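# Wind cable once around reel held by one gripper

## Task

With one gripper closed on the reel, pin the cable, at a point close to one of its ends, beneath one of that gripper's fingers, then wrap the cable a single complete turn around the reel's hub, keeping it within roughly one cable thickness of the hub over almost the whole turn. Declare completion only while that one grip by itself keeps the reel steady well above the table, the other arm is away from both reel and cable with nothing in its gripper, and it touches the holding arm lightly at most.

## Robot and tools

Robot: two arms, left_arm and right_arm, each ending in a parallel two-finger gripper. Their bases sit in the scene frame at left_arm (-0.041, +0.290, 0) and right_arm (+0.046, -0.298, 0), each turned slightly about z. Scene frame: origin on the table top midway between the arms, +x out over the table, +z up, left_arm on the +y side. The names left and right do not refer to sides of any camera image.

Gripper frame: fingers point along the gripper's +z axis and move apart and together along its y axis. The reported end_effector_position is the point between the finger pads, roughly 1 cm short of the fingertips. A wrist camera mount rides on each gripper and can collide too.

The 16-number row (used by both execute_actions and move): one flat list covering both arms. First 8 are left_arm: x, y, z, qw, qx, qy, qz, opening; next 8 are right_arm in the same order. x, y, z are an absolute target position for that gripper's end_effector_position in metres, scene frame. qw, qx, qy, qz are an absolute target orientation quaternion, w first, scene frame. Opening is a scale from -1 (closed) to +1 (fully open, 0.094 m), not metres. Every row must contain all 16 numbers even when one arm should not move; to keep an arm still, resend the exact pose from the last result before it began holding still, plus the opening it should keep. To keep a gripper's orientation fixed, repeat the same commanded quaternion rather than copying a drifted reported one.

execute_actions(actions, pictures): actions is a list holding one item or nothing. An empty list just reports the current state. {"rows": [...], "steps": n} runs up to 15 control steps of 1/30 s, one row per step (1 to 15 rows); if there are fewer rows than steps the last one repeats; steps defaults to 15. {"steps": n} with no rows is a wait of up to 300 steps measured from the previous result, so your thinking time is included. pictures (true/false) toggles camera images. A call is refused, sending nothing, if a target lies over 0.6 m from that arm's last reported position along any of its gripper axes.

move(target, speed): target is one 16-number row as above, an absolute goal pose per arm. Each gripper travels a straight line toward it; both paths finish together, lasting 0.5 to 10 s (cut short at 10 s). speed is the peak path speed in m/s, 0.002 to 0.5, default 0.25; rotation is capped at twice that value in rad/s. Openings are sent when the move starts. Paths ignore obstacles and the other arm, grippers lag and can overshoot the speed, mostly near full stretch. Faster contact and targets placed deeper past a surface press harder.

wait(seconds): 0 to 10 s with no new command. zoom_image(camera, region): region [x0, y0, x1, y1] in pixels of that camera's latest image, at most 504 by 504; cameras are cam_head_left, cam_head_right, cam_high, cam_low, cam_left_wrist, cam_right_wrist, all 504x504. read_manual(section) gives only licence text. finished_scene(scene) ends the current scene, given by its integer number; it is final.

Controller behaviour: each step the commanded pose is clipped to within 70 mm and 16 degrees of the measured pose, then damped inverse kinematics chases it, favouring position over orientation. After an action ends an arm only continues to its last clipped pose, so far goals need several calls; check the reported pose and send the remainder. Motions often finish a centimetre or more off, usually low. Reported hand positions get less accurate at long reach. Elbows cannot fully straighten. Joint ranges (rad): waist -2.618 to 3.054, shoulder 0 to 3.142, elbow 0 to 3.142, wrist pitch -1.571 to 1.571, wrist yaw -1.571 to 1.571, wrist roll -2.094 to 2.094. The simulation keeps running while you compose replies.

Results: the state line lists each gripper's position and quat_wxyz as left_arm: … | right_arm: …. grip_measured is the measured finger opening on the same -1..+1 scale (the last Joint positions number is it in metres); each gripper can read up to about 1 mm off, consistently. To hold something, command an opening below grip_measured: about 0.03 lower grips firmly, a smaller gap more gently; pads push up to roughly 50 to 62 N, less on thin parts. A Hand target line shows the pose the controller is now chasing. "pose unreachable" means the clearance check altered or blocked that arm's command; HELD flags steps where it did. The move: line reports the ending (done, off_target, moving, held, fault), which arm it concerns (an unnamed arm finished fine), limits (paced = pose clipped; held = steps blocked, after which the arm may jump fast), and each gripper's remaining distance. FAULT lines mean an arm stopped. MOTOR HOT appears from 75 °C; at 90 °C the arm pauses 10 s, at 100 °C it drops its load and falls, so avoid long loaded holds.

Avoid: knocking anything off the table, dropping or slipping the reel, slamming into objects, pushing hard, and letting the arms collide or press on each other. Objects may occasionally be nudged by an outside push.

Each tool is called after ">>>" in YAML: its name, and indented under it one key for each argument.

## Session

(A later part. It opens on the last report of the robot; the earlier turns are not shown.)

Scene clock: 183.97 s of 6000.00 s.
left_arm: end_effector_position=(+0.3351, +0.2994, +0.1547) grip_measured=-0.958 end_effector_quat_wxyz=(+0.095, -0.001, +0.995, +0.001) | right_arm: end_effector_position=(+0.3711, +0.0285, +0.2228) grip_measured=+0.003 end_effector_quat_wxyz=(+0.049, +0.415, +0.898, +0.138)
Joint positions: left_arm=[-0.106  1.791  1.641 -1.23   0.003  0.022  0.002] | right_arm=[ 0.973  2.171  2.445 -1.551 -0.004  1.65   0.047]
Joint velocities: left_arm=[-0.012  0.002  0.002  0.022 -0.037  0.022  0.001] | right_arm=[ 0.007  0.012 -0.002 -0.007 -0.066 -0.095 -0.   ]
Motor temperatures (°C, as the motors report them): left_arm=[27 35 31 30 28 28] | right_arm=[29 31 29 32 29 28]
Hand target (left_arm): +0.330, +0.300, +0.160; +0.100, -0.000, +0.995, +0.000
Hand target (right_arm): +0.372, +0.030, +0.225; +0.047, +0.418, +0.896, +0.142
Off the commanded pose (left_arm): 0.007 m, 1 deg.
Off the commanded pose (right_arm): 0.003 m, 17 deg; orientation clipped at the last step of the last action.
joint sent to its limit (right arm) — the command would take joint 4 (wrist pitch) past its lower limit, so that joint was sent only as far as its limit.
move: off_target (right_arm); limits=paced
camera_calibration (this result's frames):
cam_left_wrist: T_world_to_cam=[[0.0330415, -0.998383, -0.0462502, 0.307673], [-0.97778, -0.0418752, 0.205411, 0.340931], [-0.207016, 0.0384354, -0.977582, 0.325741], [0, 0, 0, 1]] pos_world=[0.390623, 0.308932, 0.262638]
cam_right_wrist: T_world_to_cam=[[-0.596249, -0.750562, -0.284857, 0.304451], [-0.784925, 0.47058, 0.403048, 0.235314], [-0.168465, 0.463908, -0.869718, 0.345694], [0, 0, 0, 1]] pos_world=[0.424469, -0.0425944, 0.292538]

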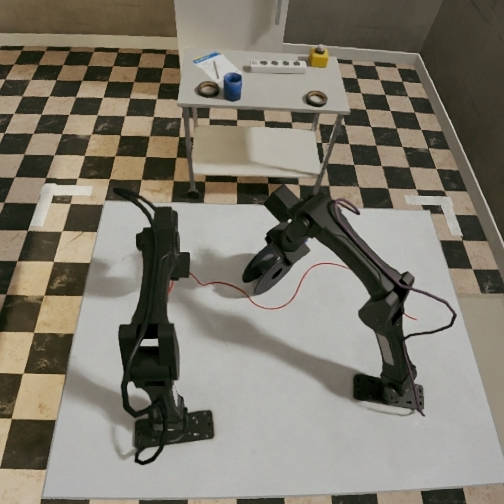

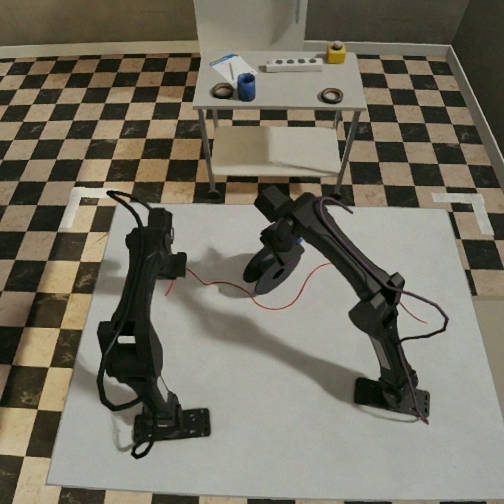

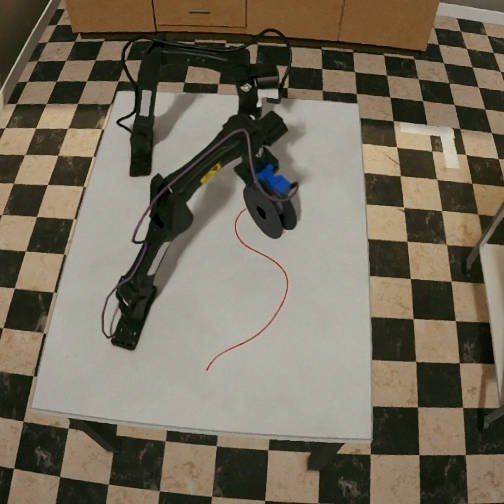

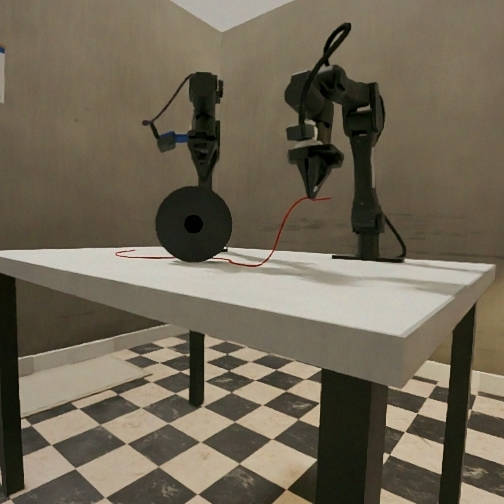

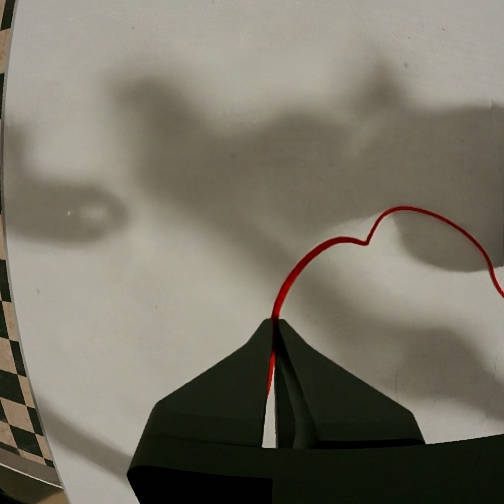

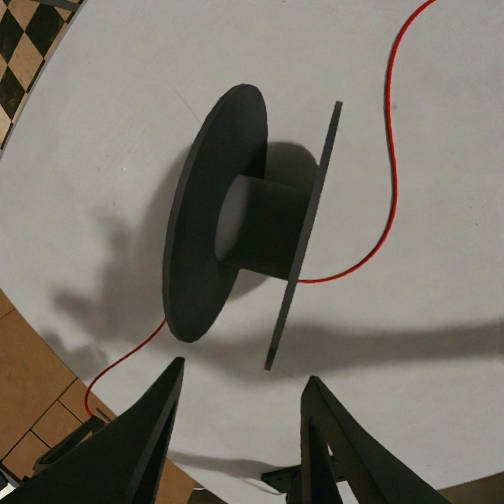

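>>> move:
  target: [0.33,0.3,0.16,0.1,0,0.995,0,-1,0.38,0.008,0.222,0.049,0.415,0.898,0.1,0]
  speed: 0.1

>>> move:
  target: [0.33,0.3,0.16,0.1,0,0.995,0,-1,0.38,0.008,0.175,0,0.423,0.906,0,0]
  speed: 0.05

Scene clock: 192.10 s of 6000.00 s.
left_arm: end_effector_position=(+0.3351, +0.2994, +0.1547) grip_measured=-0.958 end_effector_quat_wxyz=(+0.095, -0.001, +0.995, +0.001) | right_arm: end_effector_position=(+0.3805, +0.0161, +0.2190) grip_measured=+0.003 end_effector_quat_wxyz=(+0.050, +0.417, +0.898, +0.130)
Joint positions: left_arm=[-0.106  1.791  1.641 -1.23   0.003  0.022  0.002] | right_arm=[ 0.939  2.169  2.429 -1.551 -0.005  1.621  0.047]
Joint velocities: left_arm=[-0.002  0.002 -0.032  0.022  0.037  0.007 -0.   ] | right_arm=[-0.012  0.002 -0.002  0.051  0.051 -0.007  0.001]
Motor temperatures (°C, as the motors report them): left_arm=[27 35 31 30 28 28] | right_arm=[29 31 30 32 29 28]
Hand target (left_arm): +0.330, +0.300, +0.160; +0.100, +0.000, +0.995, +0.000
Hand target (right_arm): +0.380, +0.008, +0.221; +0.058, +0.416, +0.899, +0.123
Off the commanded pose (left_arm): 0.007 m, 1 deg.
Off the commanded pose (right_arm): 0.009 m, 3 deg.
joint sent to its limit (right arm) — the command would take joint 4 (wrist pitch) past its lower limit, so that joint was sent only as far as its limit.
After step 180, 1.37 s passed at rest.
move: off_target (right_arm)
camera_calibration (this result's frames):
cam_left_wrist: T_world_to_cam=[[0.0330415, -0.998383, -0.0462502, 0.307673], [-0.97778, -0.0418752, 0.205411, 0.340931], [-0.207016, 0.0384354, -0.977582, 0.325741], [0, 0, 0, 1]] pos_world=[0.390623, 0.308932, 0.262638]
cam_right_wrist: T_world_to_cam=[[-0.601682, -0.751371, -0.270963, 0.298654], [-0.780466, 0.480913, 0.399495, 0.248972], [-0.169859, 0.451846, -0.875776, 0.351802], [0, 0, 0, 1]] pos_world=[0.433765, -0.0542943, 0.289561]

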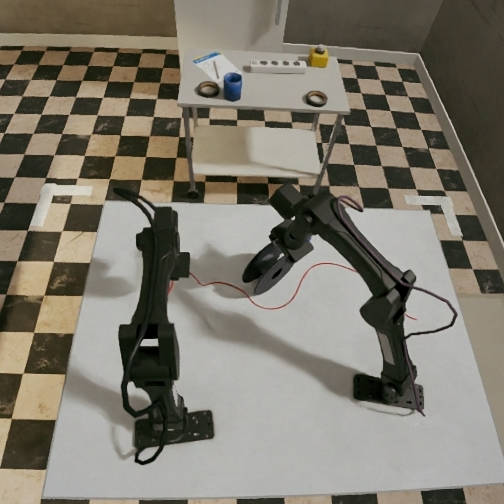

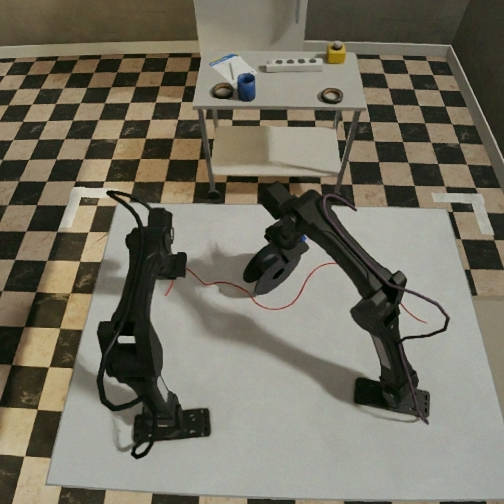

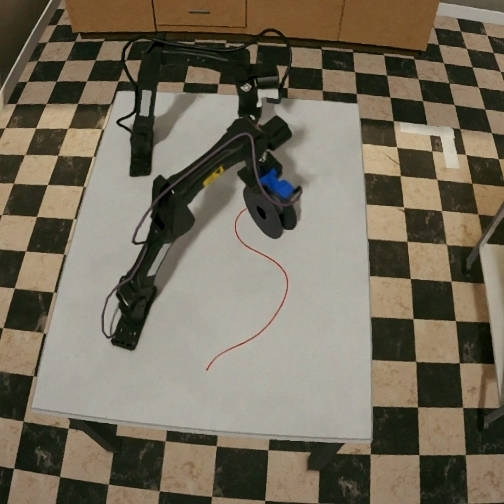

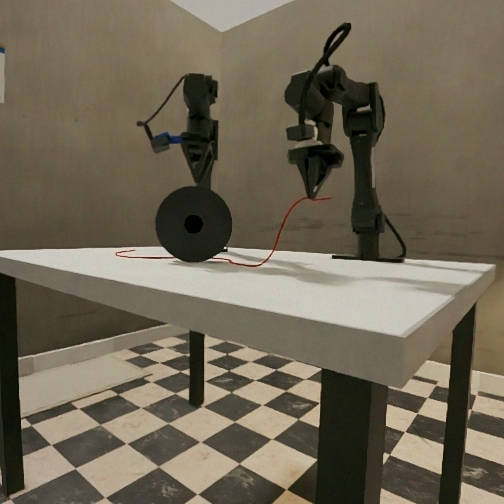

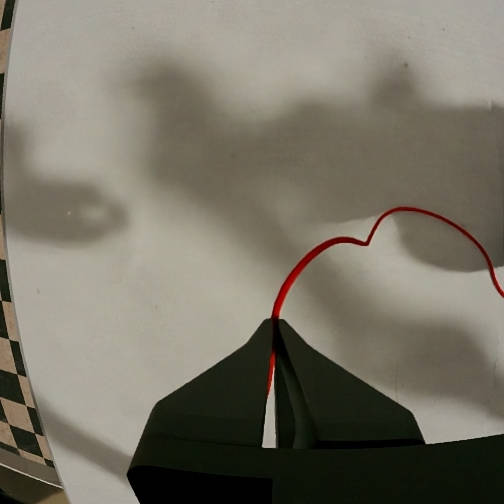

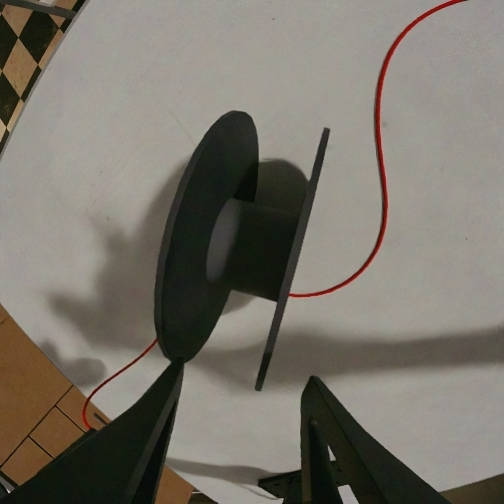

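Scene clock: 195.13 s of 6000.00 s.
left_arm: end_effector_position=(+0.3351, +0.2994, +0.1547) grip_measured=-0.958 end_effector_quat_wxyz=(+0.095, -0.001, +0.995, +0.001) | right_arm: end_effector_position=(+0.3800, +0.0156, +0.1858) grip_measured=+0.003 end_effector_quat_wxyz=(+0.034, +0.419, +0.903, +0.089)
Joint positions: left_arm=[-0.106  1.791  1.641 -1.23   0.003  0.022  0.002] | right_arm=[ 0.939  2.22   2.392 -1.551 -0.005  1.621  0.047]
Joint velocities: left_arm=[ 0.007  0.002 -0.012  0.081 -0.022 -0.037 -0.   ] | right_arm=[-0.007  0.012 -0.007 -0.022 -0.022  0.037 -0.002]
Motor temperatures (°C, as the motors report them): left_arm=[27 35 31 30 28 28] | right_arm=[29 31 29 32 29 28]
Hand target (left_arm): +0.330, +0.300, +0.160; +0.100, +0.000, +0.995, +0.000
Hand target (right_arm): +0.380, +0.008, +0.174; +0.026, +0.422, +0.904, +0.069
Off the commanded pose (left_arm): 0.007 m, 1 deg.
Off the commanded pose (right_arm): 0.013 m, 11 deg.
joint sent to its limit (right arm) — the command would take joint 4 (wrist pitch) past its lower limit, so that joint was sent only as far as its limit.
move: off_target (right_arm)
camera_calibration (this result's frames):
cam_left_wrist: T_world_to_cam=[[0.0330415, -0.998383, -0.0462502, 0.307673], [-0.97778, -0.0418752, 0.205411, 0.340931], [-0.207016, 0.0384354, -0.977582, 0.325741], [0, 0, 0, 1]] pos_world=[0.390623, 0.308932, 0.262638]
cam_right_wrist: T_world_to_cam=[[-0.616523, -0.76521, -0.185345, 0.278985], [-0.75383, 0.505752, 0.41947, 0.247832], [-0.227244, 0.398331, -0.888646, 0.347927], [0, 0, 0, 1]] pos_world=[0.437888, -0.0504493, 0.256934]

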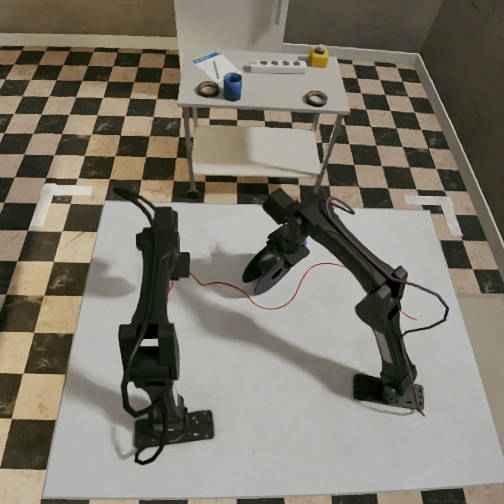

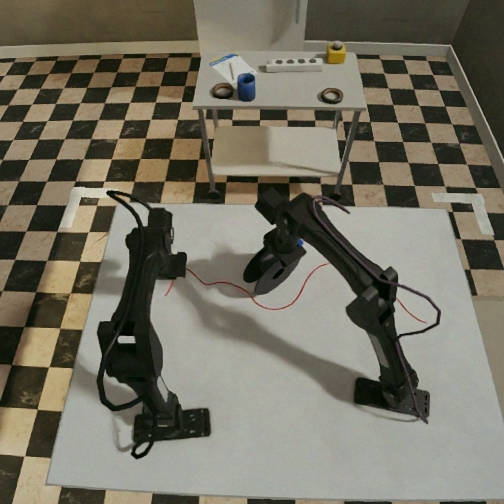

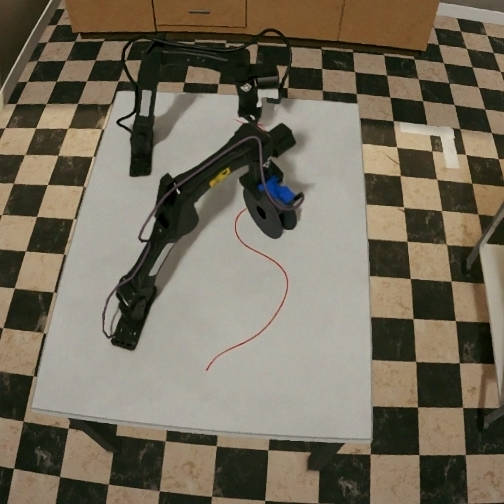

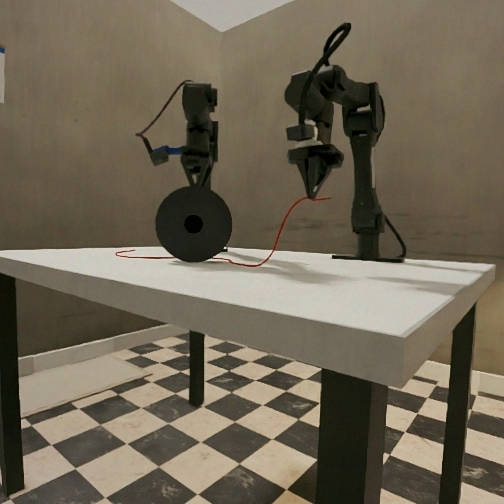

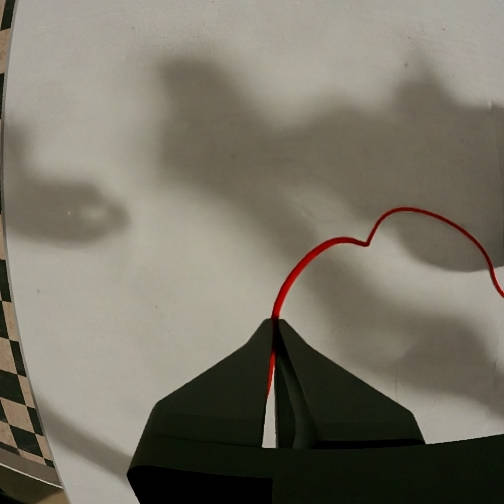

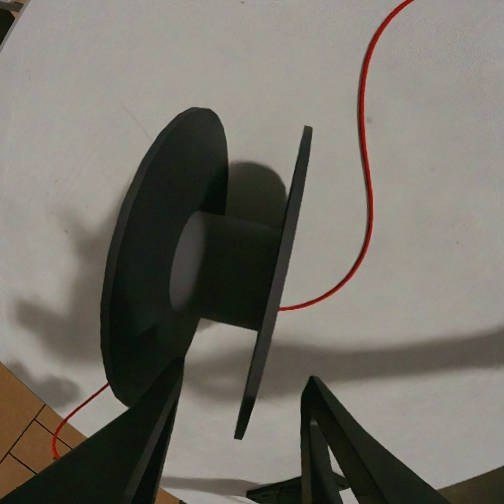

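>>> move:
  target: [0.33,0.3,0.16,0.1,0,0.995,0,-1,0.381,0.01,0.155,0,0.423,0.906,0,-0.2]
  speed: 0.05

>>> execute_actions:
  actions:
    - {"rows":[[0.33,0.3,0.16,0.1,0,0.995,0,-1,0.381,0.012,0.16,0,0.423,0.906,0,-1]]}
  pictures: false

>>> move:
  target: [0.33,0.3,0.16,0.1,0,0.995,0,-1,0.375,0.01,0.2,0.03,0.423,0.906,0.07,-1]
  speed: 0.06

>>> move:
  target: [0.33,0.36,0.1,0.1,0,0.995,0,-1,0.3,0.0,0.2,-0.08,0.7,0.7,0.08,-1]
  speed: 0.1

Scene clock: 207.07 s of 6000.00 s.
left_arm: end_effector_position=(+0.3351, +0.2994, +0.1547) grip_measured=-0.958 end_effector_quat_wxyz=(+0.095, -0.001, +0.995, +0.001) | right_arm: end_effector_position=(+0.3818, +0.0173, +0.1669) grip_measured=-0.197 end_effector_quat_wxyz=(+0.025, +0.420, +0.904, +0.070)
Joint positions: left_arm=[-0.106  1.791  1.641 -1.23   0.003  0.022  0.002] | right_arm=[ 0.939  2.263  2.392 -1.551 -0.005  1.621  0.038]
Joint velocities: left_arm=[ 0.002 -0.007  0.002 -0.066  0.007 -0.051 -0.   ] | right_arm=[-0.002 -0.017 -0.012  0.051 -0.022 -0.037  0.001]
Motor temperatures (°C, as the motors report them): left_arm=[27 35 31 30 28 28] | right_arm=[29 32 29 31 29 28]
Hand target (left_arm): +0.330, +0.300, +0.160; +0.100, +0.000, +0.995, +0.000
Hand target (right_arm): +0.381, +0.010, +0.155; +0.018, +0.422, +0.905, +0.048
Off the commanded pose (left_arm): 0.007 m, 1 deg.
Off the commanded pose (right_arm): 0.014 m, 9 deg.
joint sent to its limit (right arm) — the command would take joint 4 (wrist pitch) past its lower limit, so that joint was sent only as far as its limit.
After step 180, 3.77 s passed at rest.
move: off_target (right_arm)
camera_calibration (this result's frames):
cam_left_wrist: T_world_to_cam=[[0.0330415, -0.998383, -0.0462502, 0.307673], [-0.97778, -0.0418752, 0.205411, 0.340931], [-0.207016, 0.0384354, -0.977582, 0.325741], [0, 0, 0, 1]] pos_world=[0.390623, 0.308932, 0.262638]
cam_right_wrist: T_world_to_cam=[[-0.621703, -0.770041, -0.143252, 0.272927], [-0.74047, 0.518211, 0.427974, 0.24955], [-0.255322, 0.372147, -0.892366, 0.342634], [0, 0, 0, 1]] pos_world=[0.441946, -0.0466652, 0.238052]

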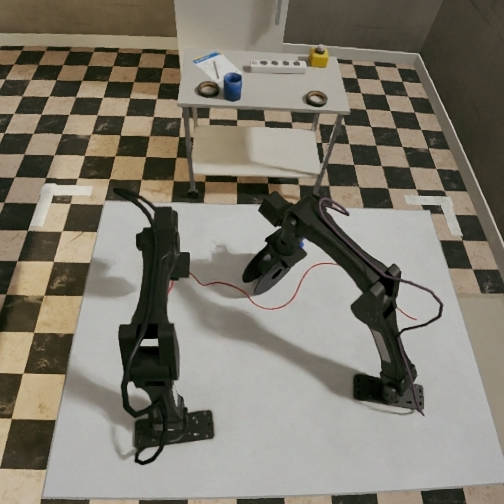

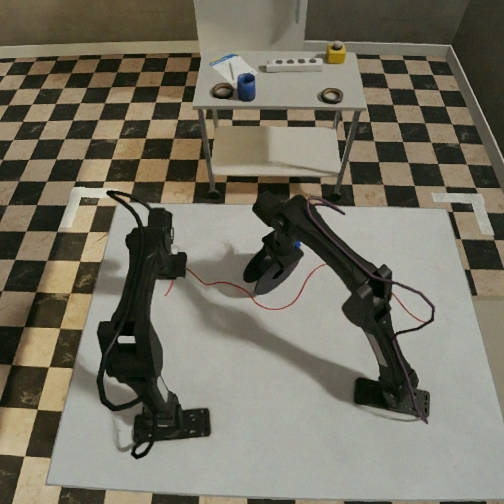

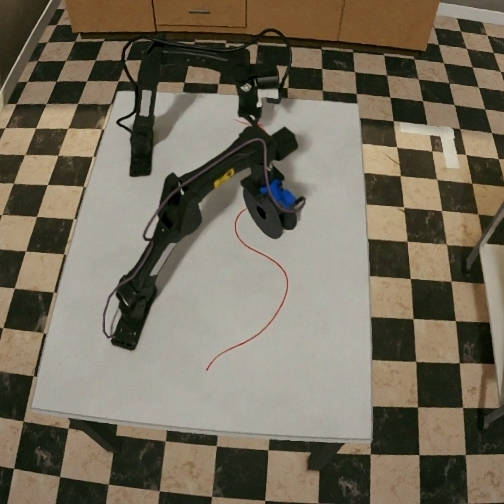

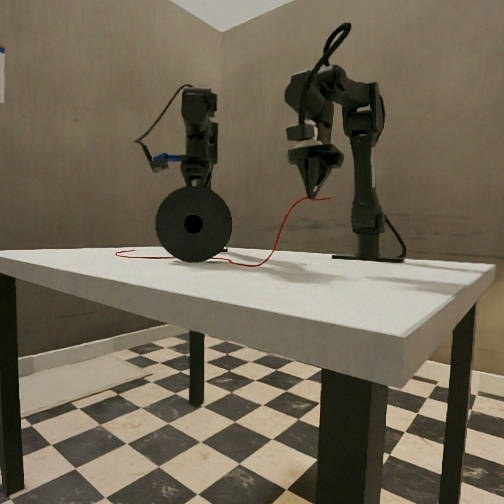

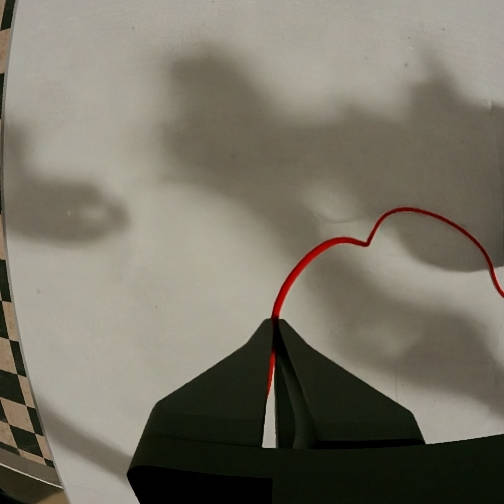

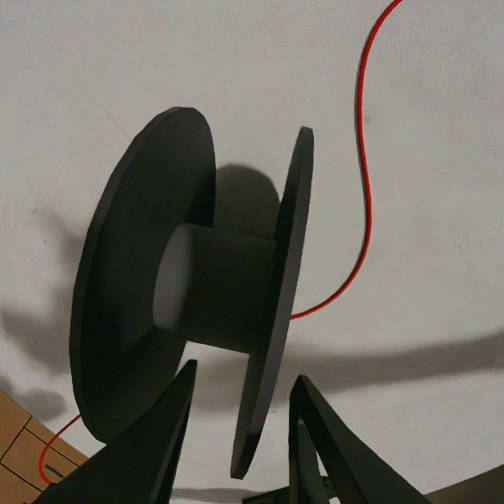

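Scene clock: 207.57 s of 6000.00 s.
left_arm: end_effector_position=(+0.3351, +0.2994, +0.1547) grip_measured=-0.958 end_effector_quat_wxyz=(+0.095, -0.001, +0.995, +0.001) | right_arm: end_effector_position=(+0.3816, +0.0174, +0.1653) grip_measured=-0.942 end_effector_quat_wxyz=(+0.024, +0.420, +0.905, +0.068)
Joint positions: left_arm=[-0.106  1.791  1.641 -1.23   0.003  0.022  0.002] | right_arm=[ 0.939  2.265  2.387 -1.549 -0.006  1.621  0.003]
Joint velocities: left_arm=[ 0.017 -0.007  0.022 -0.037 -0.037  0.037 -0.001] | right_arm=[ 0.017  0.022 -0.007  0.066 -0.066 -0.081 -0.   ]
Motor temperatures (°C, as the motors report them): left_arm=[27 35 31 30 28 28] | right_arm=[29 32 29 31 29 28]
Hand target (left_arm): +0.330, +0.300, +0.160; +0.100, +0.000, +0.995, +0.000
Hand target (right_arm): +0.381, +0.012, +0.159; +0.021, +0.422, +0.905, +0.055
Off the commanded pose (left_arm): 0.007 m, 1 deg.
Off the commanded pose (right_arm): 0.008 m, 8 deg.
joint sent to its limit (right arm) — the command would take joint 4 (wrist pitch) past its lower limit, so that joint was sent only as far as its limit.
Steps of this call (steps 1 to 15: all 15 steps of this action). Readings (end_effector_position):
1: left_arm (+0.3351, +0.2994, +0.1547) | right_arm (+0.3818, +0.0173, +0.1669)
2: left_arm (+0.3351, +0.2994, +0.1547) | right_arm (+0.3818, +0.0173, +0.1669)
4: left_arm (+0.3351, +0.2994, +0.1547) | right_arm (+0.3820, +0.0175, +0.1662)
8: left_arm (+0.3351, +0.2994, +0.1547) | right_arm (+0.3817, +0.0174, +0.1653)
15: the state above

Scene clock: 208.73 s of 6000.00 s.
left_arm: end_effector_position=(+0.3351, +0.2994, +0.1547) grip_measured=-0.958 end_effector_quat_wxyz=(+0.095, -0.001, +0.995, +0.001) | right_arm: end_effector_position=(+0.3772, +0.0133, +0.1959) grip_measured=-0.941 end_effector_quat_wxyz=(+0.036, +0.419, +0.902, +0.098)
Joint positions: left_arm=[-0.106  1.791  1.641 -1.23   0.003  0.022  0.002] | right_arm=[ 0.939  2.194  2.387 -1.555 -0.006  1.621  0.003]
Joint velocities: left_arm=[ 0.002  0.007  0.022 -0.007 -0.022 -0.139 -0.001] | right_arm=[ 0.002 -0.012 -0.002 -0.007 -0.066  0.081  0.   ]
Motor temperatures (°C, as the motors report them): left_arm=[27 35 31 30 28 28] | right_arm=[29 32 29 31 29 28]
Hand target (left_arm): +0.330, +0.300, +0.160; +0.100, +0.000, +0.995, +0.000
Hand target (right_arm): +0.374, +0.010, +0.200; +0.040, +0.421, +0.901, +0.096
Off the commanded pose (left_arm): 0.007 m, 1 deg.
Off the commanded pose (right_arm): 0.006 m, 3 deg.
joint sent to its limit (right arm) — the command would take joint 4 (wrist pitch) past its lower limit, so that joint was sent only as far as its limit.
move: off_target (right_arm)
camera_calibration (this result's frames):
cam_left_wrist: T_world_to_cam=[[0.0330415, -0.998383, -0.0462502, 0.307673], [-0.97778, -0.0418752, 0.205411, 0.340931], [-0.207016, 0.0384354, -0.977582, 0.325741], [0, 0, 0, 1]] pos_world=[0.390623, 0.308932, 0.262638]
cam_right_wrist: T_world_to_cam=[[-0.614008, -0.76287, -0.202541, 0.279768], [-0.758991, 0.500233, 0.416773, 0.245227], [-0.216626, 0.409629, -0.886159, 0.352533], [0, 0, 0, 1]] pos_world=[0.434273, -0.0536517, 0.266861]

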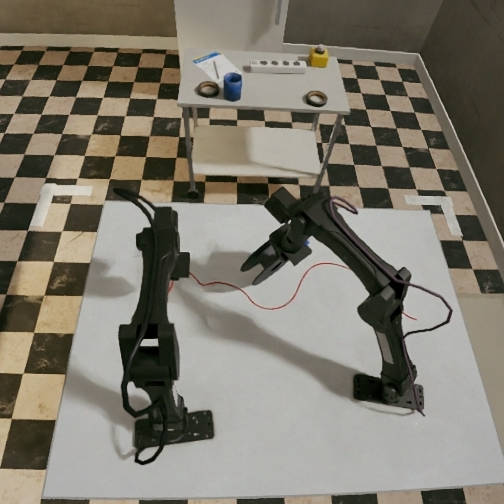

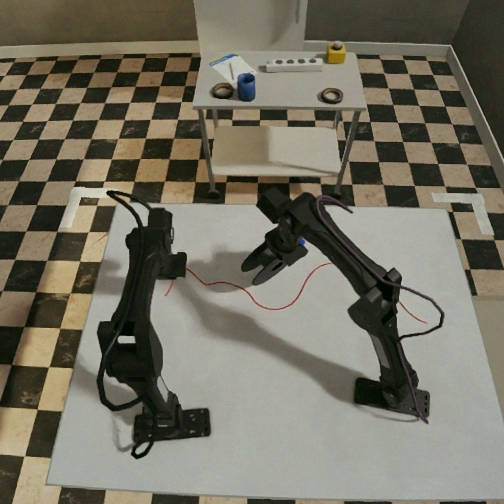

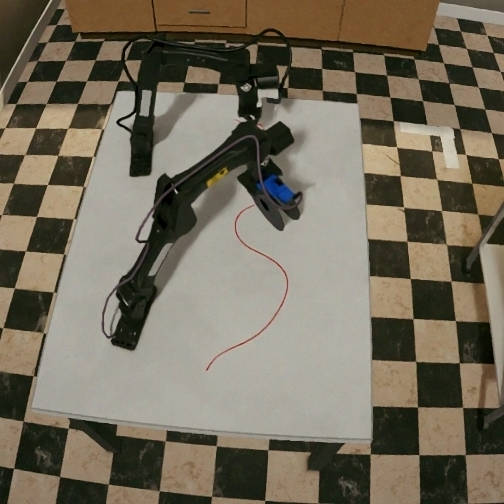

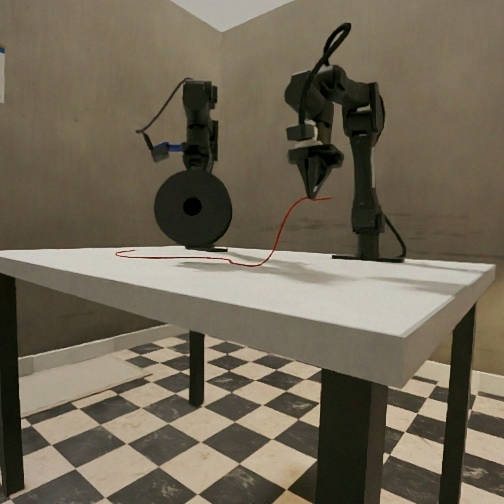

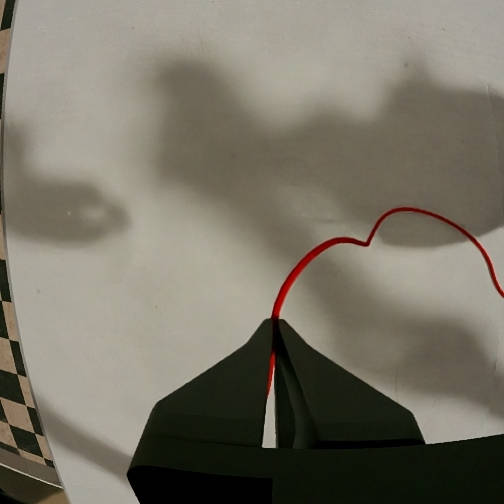

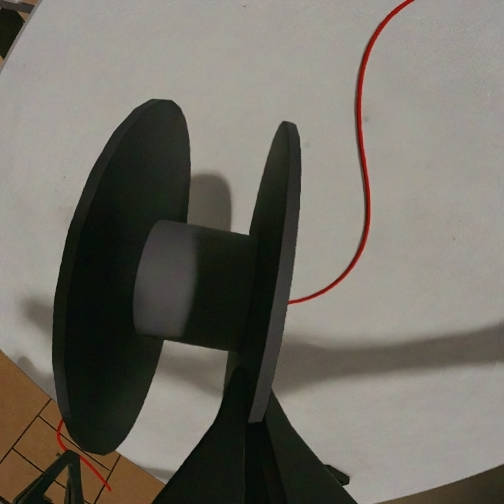

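Scene clock: 212.73 s of 6000.00 s.
left_arm: end_effector_position=(+0.3321, +0.3582, +0.1063) grip_measured=-0.958 end_effector_quat_wxyz=(+0.103, +0.001, +0.995, +0.003) | right_arm: end_effector_position=(+0.3048, +0.0047, +0.1911) grip_measured=-0.942 end_effector_quat_wxyz=(-0.121, +0.605, +0.784, +0.070)
Joint positions: left_arm=[ 0.064  1.791  1.445 -1.02   0.034  0.194  0.002] | right_arm=[ 0.935  2.001  2.058 -1.528 -0.261  2.073  0.003]
Joint velocities: left_arm=[ 0.002  0.017 -0.007  0.007 -0.037 -0.007  0.   ] | right_arm=[ 0.022 -0.002  0.007  0.022  0.066 -0.022 -0.   ]
Motor temperatures (°C, as the motors report them): left_arm=[27 35 31 30 28 28] | right_arm=[29 33 29 31 29 28]
Hand target (left_arm): +0.331, +0.360, +0.100; +0.101, +0.000, +0.995, -0.000
Hand target (right_arm): +0.300, -0.000, +0.198; -0.129, +0.610, +0.779, +0.072
Off the commanded pose (left_arm): 0.007 m, 1 deg.
Off the commanded pose (right_arm): 0.011 m, 15 deg.
joint sent to its limit (right arm) — the command would take joint 6 (wrist roll) past its upper limit, so that joint was sent only as far as its limit.
move: off_target (right_arm)
camera_calibration (this result's frames):
cam_left_wrist: T_world_to_cam=[[0.0296634, -0.998252, -0.0511127, 0.365842], [-0.98131, -0.0388106, 0.188481, 0.352319], [-0.190136, 0.0445664, -0.980746, 0.268103], [0, 0, 0, 1]] pos_world=[0.385858, 0.366928, 0.215235]
cam_right_wrist: T_world_to_cam=[[-0.902525, -0.430478, -0.0116925, 0.277646], [-0.324524, 0.662037, 0.675568, 0.0139103], [-0.283076, 0.613511, -0.737205, 0.326885], [0, 0, 0, 1]] pos_world=[0.34763, -0.0902363, 0.23483]

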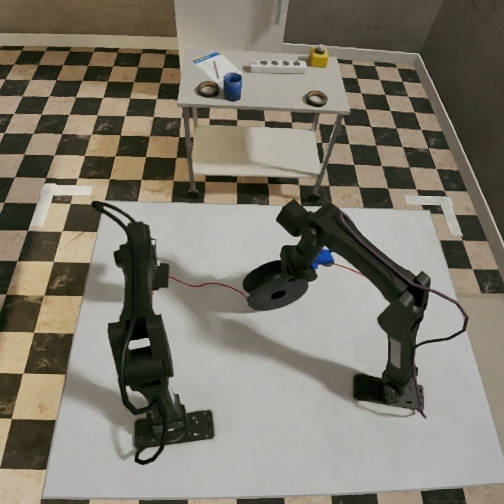

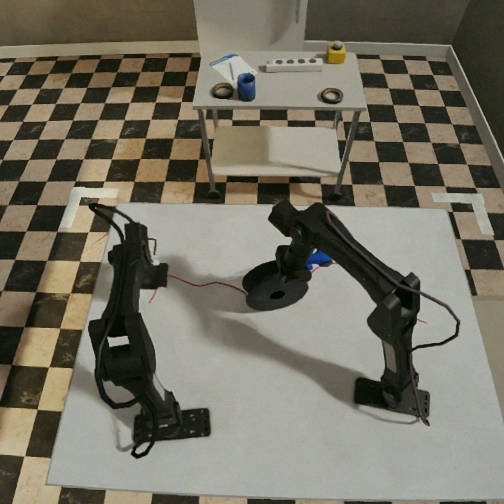

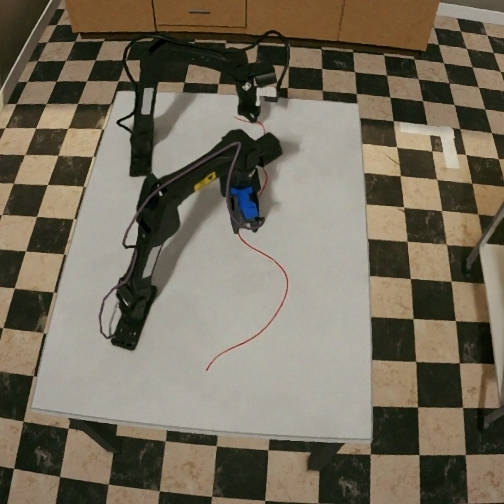

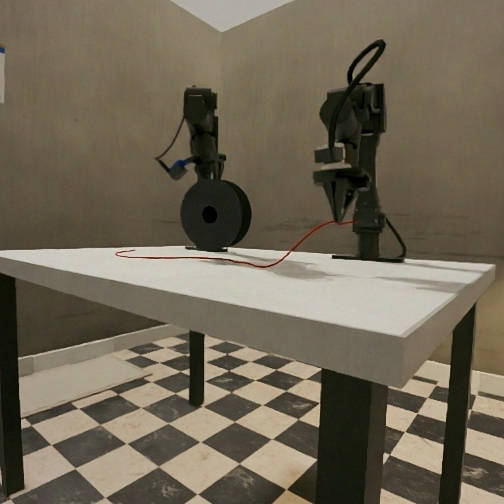

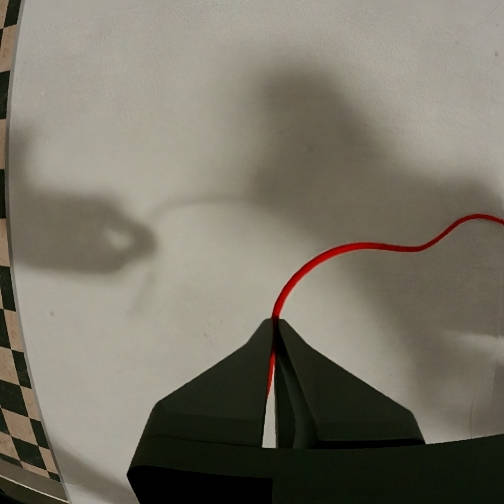

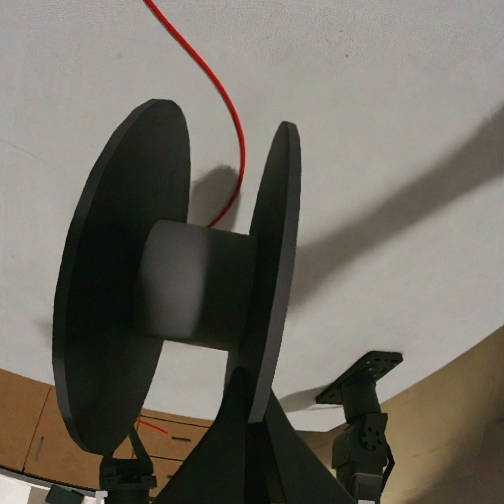

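>>> move:
  target: [0.25,0.27,0.07,0,-0.707,0.707,0,-1,0.305,0.005,0.168,-0.121,0.605,0.784,0.07,-1]
  speed: 0.1

>>> move:
  target: [0.25,0.27,0.008,0,-0.707,0.707,0,-1,0.305,0.005,0.16,-0.121,0.605,0.784,0.07,-1]
  speed: 0.08

Scene clock: 230.00 s of 6000.00 s.
left_arm: end_effector_position=(+0.2563, +0.2737, +0.0665) grip_measured=-0.958 end_effector_quat_wxyz=(+0.002, -0.708, +0.706, -0.000) | right_arm: end_effector_position=(+0.3059, +0.0064, +0.1659) grip_measured=-0.942 end_effector_quat_wxyz=(-0.123, +0.605, +0.784, +0.064)
Joint positions: left_arm=[-0.189  1.698  1.195 -1.065 -0.002 -1.634  0.002] | right_arm=[ 0.935  1.995  1.946 -1.434 -0.264  2.073  0.003]
Joint velocities: left_arm=[ 0.002 -0.002 -0.022 -0.095 -0.037 -0.066  0.001] | right_arm=[ 0.012  0.012 -0.012 -0.022  0.022  0.051 -0.001]
Motor temperatures (°C, as the motors report them): left_arm=[27 34 31 30 28 28] | right_arm=[29 33 29 31 29 28]
Hand target (left_arm): +0.248, +0.271, +0.070; +0.001, +0.708, -0.706, -0.001
Hand target (right_arm): +0.305, +0.005, +0.168; -0.121, +0.605, +0.784, +0.070
Off the commanded pose (left_arm): 0.008 m, 0 deg.
Off the commanded pose (right_arm): 0.003 m, 1 deg.
After step 180, 2.97 s passed at rest.
move: done
camera_calibration (this result's frames):
cam_left_wrist: T_world_to_cam=[[0.998564, 0.0254837, -0.0471179, -0.247152], [0.0416991, -0.921933, 0.385098, 0.248529], [-0.0336259, -0.38651, -0.921672, 0.292343], [0, 0, 0, 1]] pos_world=[0.246264, 0.348418, 0.162091]
cam_right_wrist: T_world_to_cam=[[-0.902477, -0.430737, 0.000389765, 0.277097], [-0.317606, 0.666057, 0.674903, 0.028153], [-0.290965, 0.608961, -0.737907, 0.310162], [0, 0, 0, 1]] pos_world=[0.349261, -0.0882724, 0.209762]

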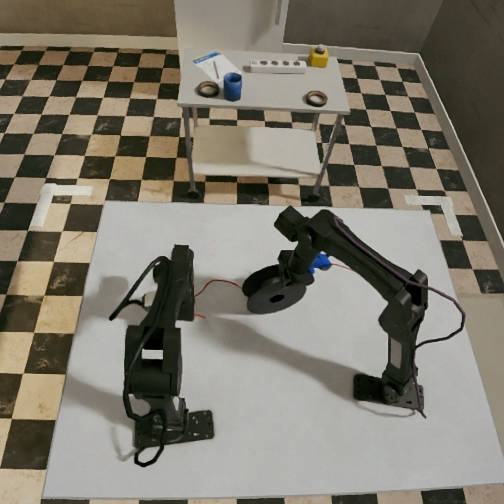

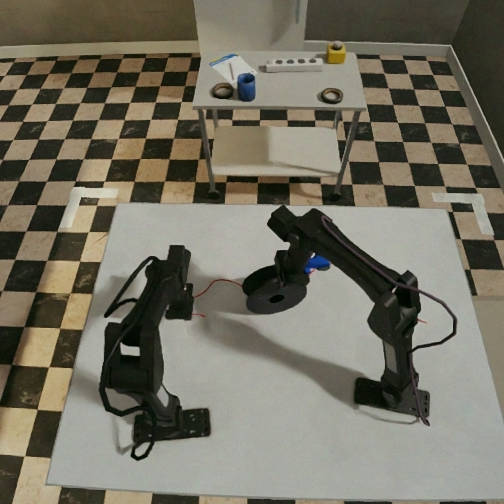

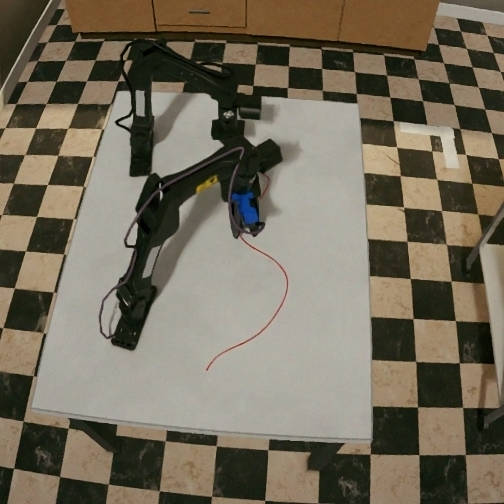

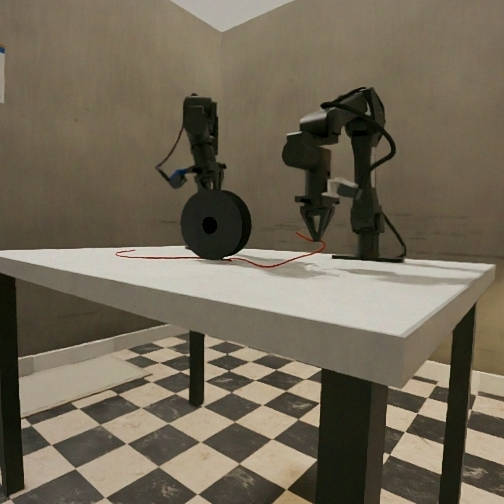

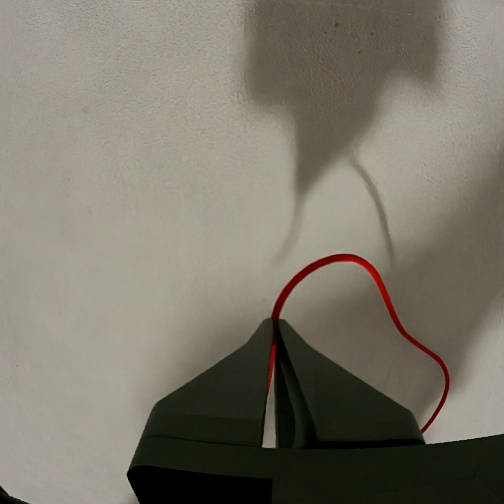

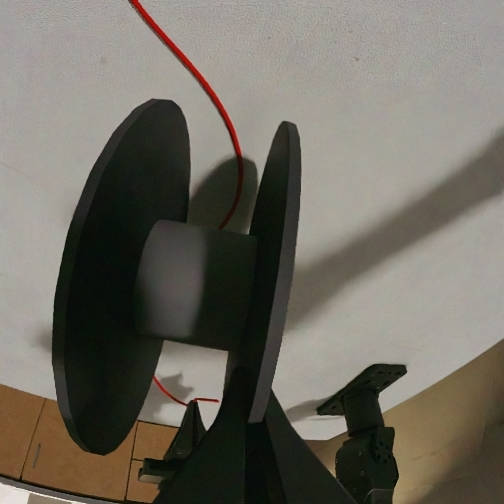

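Scene clock: 231.27 s of 6000.00 s.
left_arm: end_effector_position=(+0.2532, +0.2737, +0.0134) grip_measured=-0.958 end_effector_quat_wxyz=(+0.004, -0.709, +0.705, -0.004) | right_arm: end_effector_position=(+0.3046, +0.0052, +0.1648) grip_measured=-0.942 end_effector_quat_wxyz=(-0.122, +0.605, +0.784, +0.069)
Joint positions: left_arm=[-0.189  1.754  1.034 -0.84  -0.001 -1.636  0.002] | right_arm=[ 0.935  1.975  1.912 -1.41  -0.264  2.073  0.003]
Joint velocities: left_arm=[ 0.002 -0.022 -0.002 -0.007 -0.022 -0.022 -0.001] | right_arm=[-0.002  0.002 -0.002  0.007  0.022 -0.066  0.001]
Motor temperatures (°C, as the motors report them): left_arm=[27 34 31 30 28 28] | right_arm=[29 33 29 31 29 28]
Hand target (left_arm): +0.250, +0.270, +0.008; +0.000, +0.707, -0.707, -0.000
Hand target (right_arm): +0.305, +0.005, +0.160; -0.121, +0.605, +0.784, +0.070
Off the commanded pose (left_arm): 0.007 m, 1 deg.
Off the commanded pose (right_arm): 0.005 m, 0 deg.
move: done
camera_calibration (this result's frames):
cam_left_wrist: T_world_to_cam=[[0.998851, 0.0280905, -0.0388272, -0.247483], [0.0409391, -0.92133, 0.386619, 0.269157], [-0.0249123, -0.387765, -0.921422, 0.241446], [0, 0, 0, 1]] pos_world=[0.242194, 0.348558, 0.108803]
cam_right_wrist: T_world_to_cam=[[-0.902443, -0.430705, -0.00944798, 0.277023], [-0.32272, 0.661332, 0.67712, 0.0304507], [-0.285391, 0.614111, -0.735812, 0.307685], [0, 0, 0, 1]] pos_world=[0.347635, -0.0897757, 0.208397]

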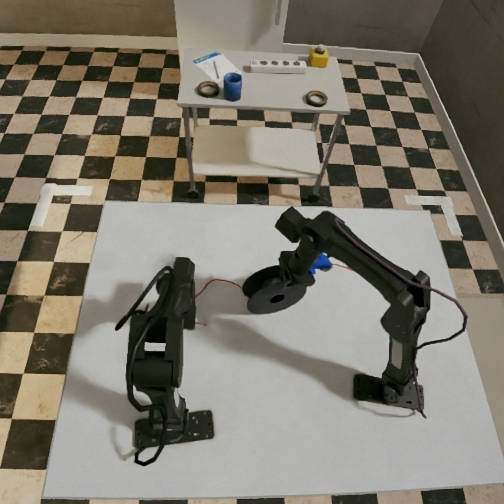

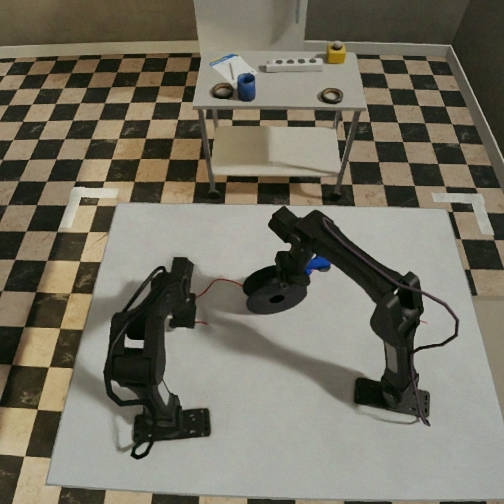

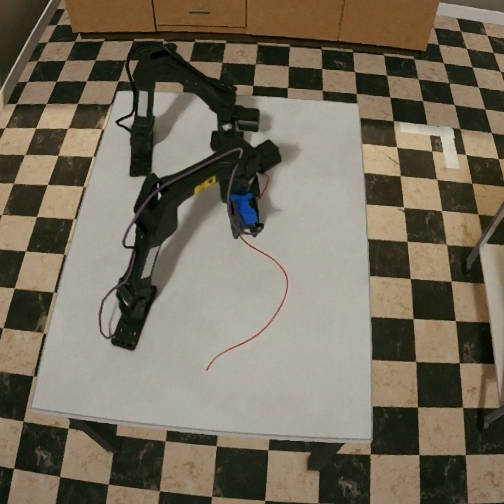

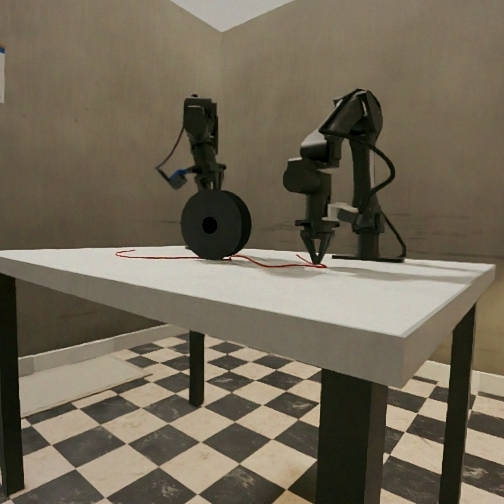

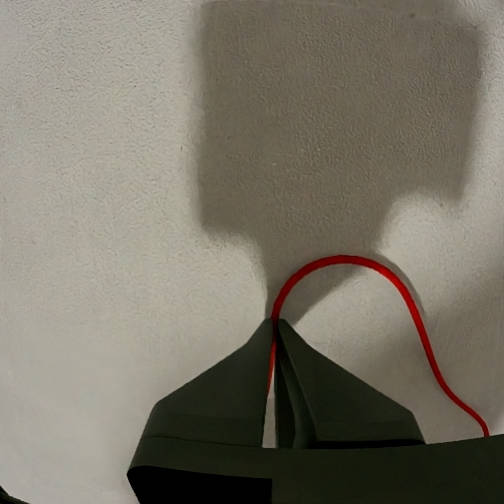

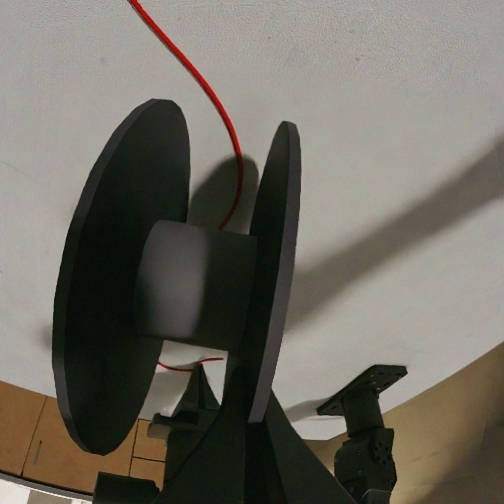

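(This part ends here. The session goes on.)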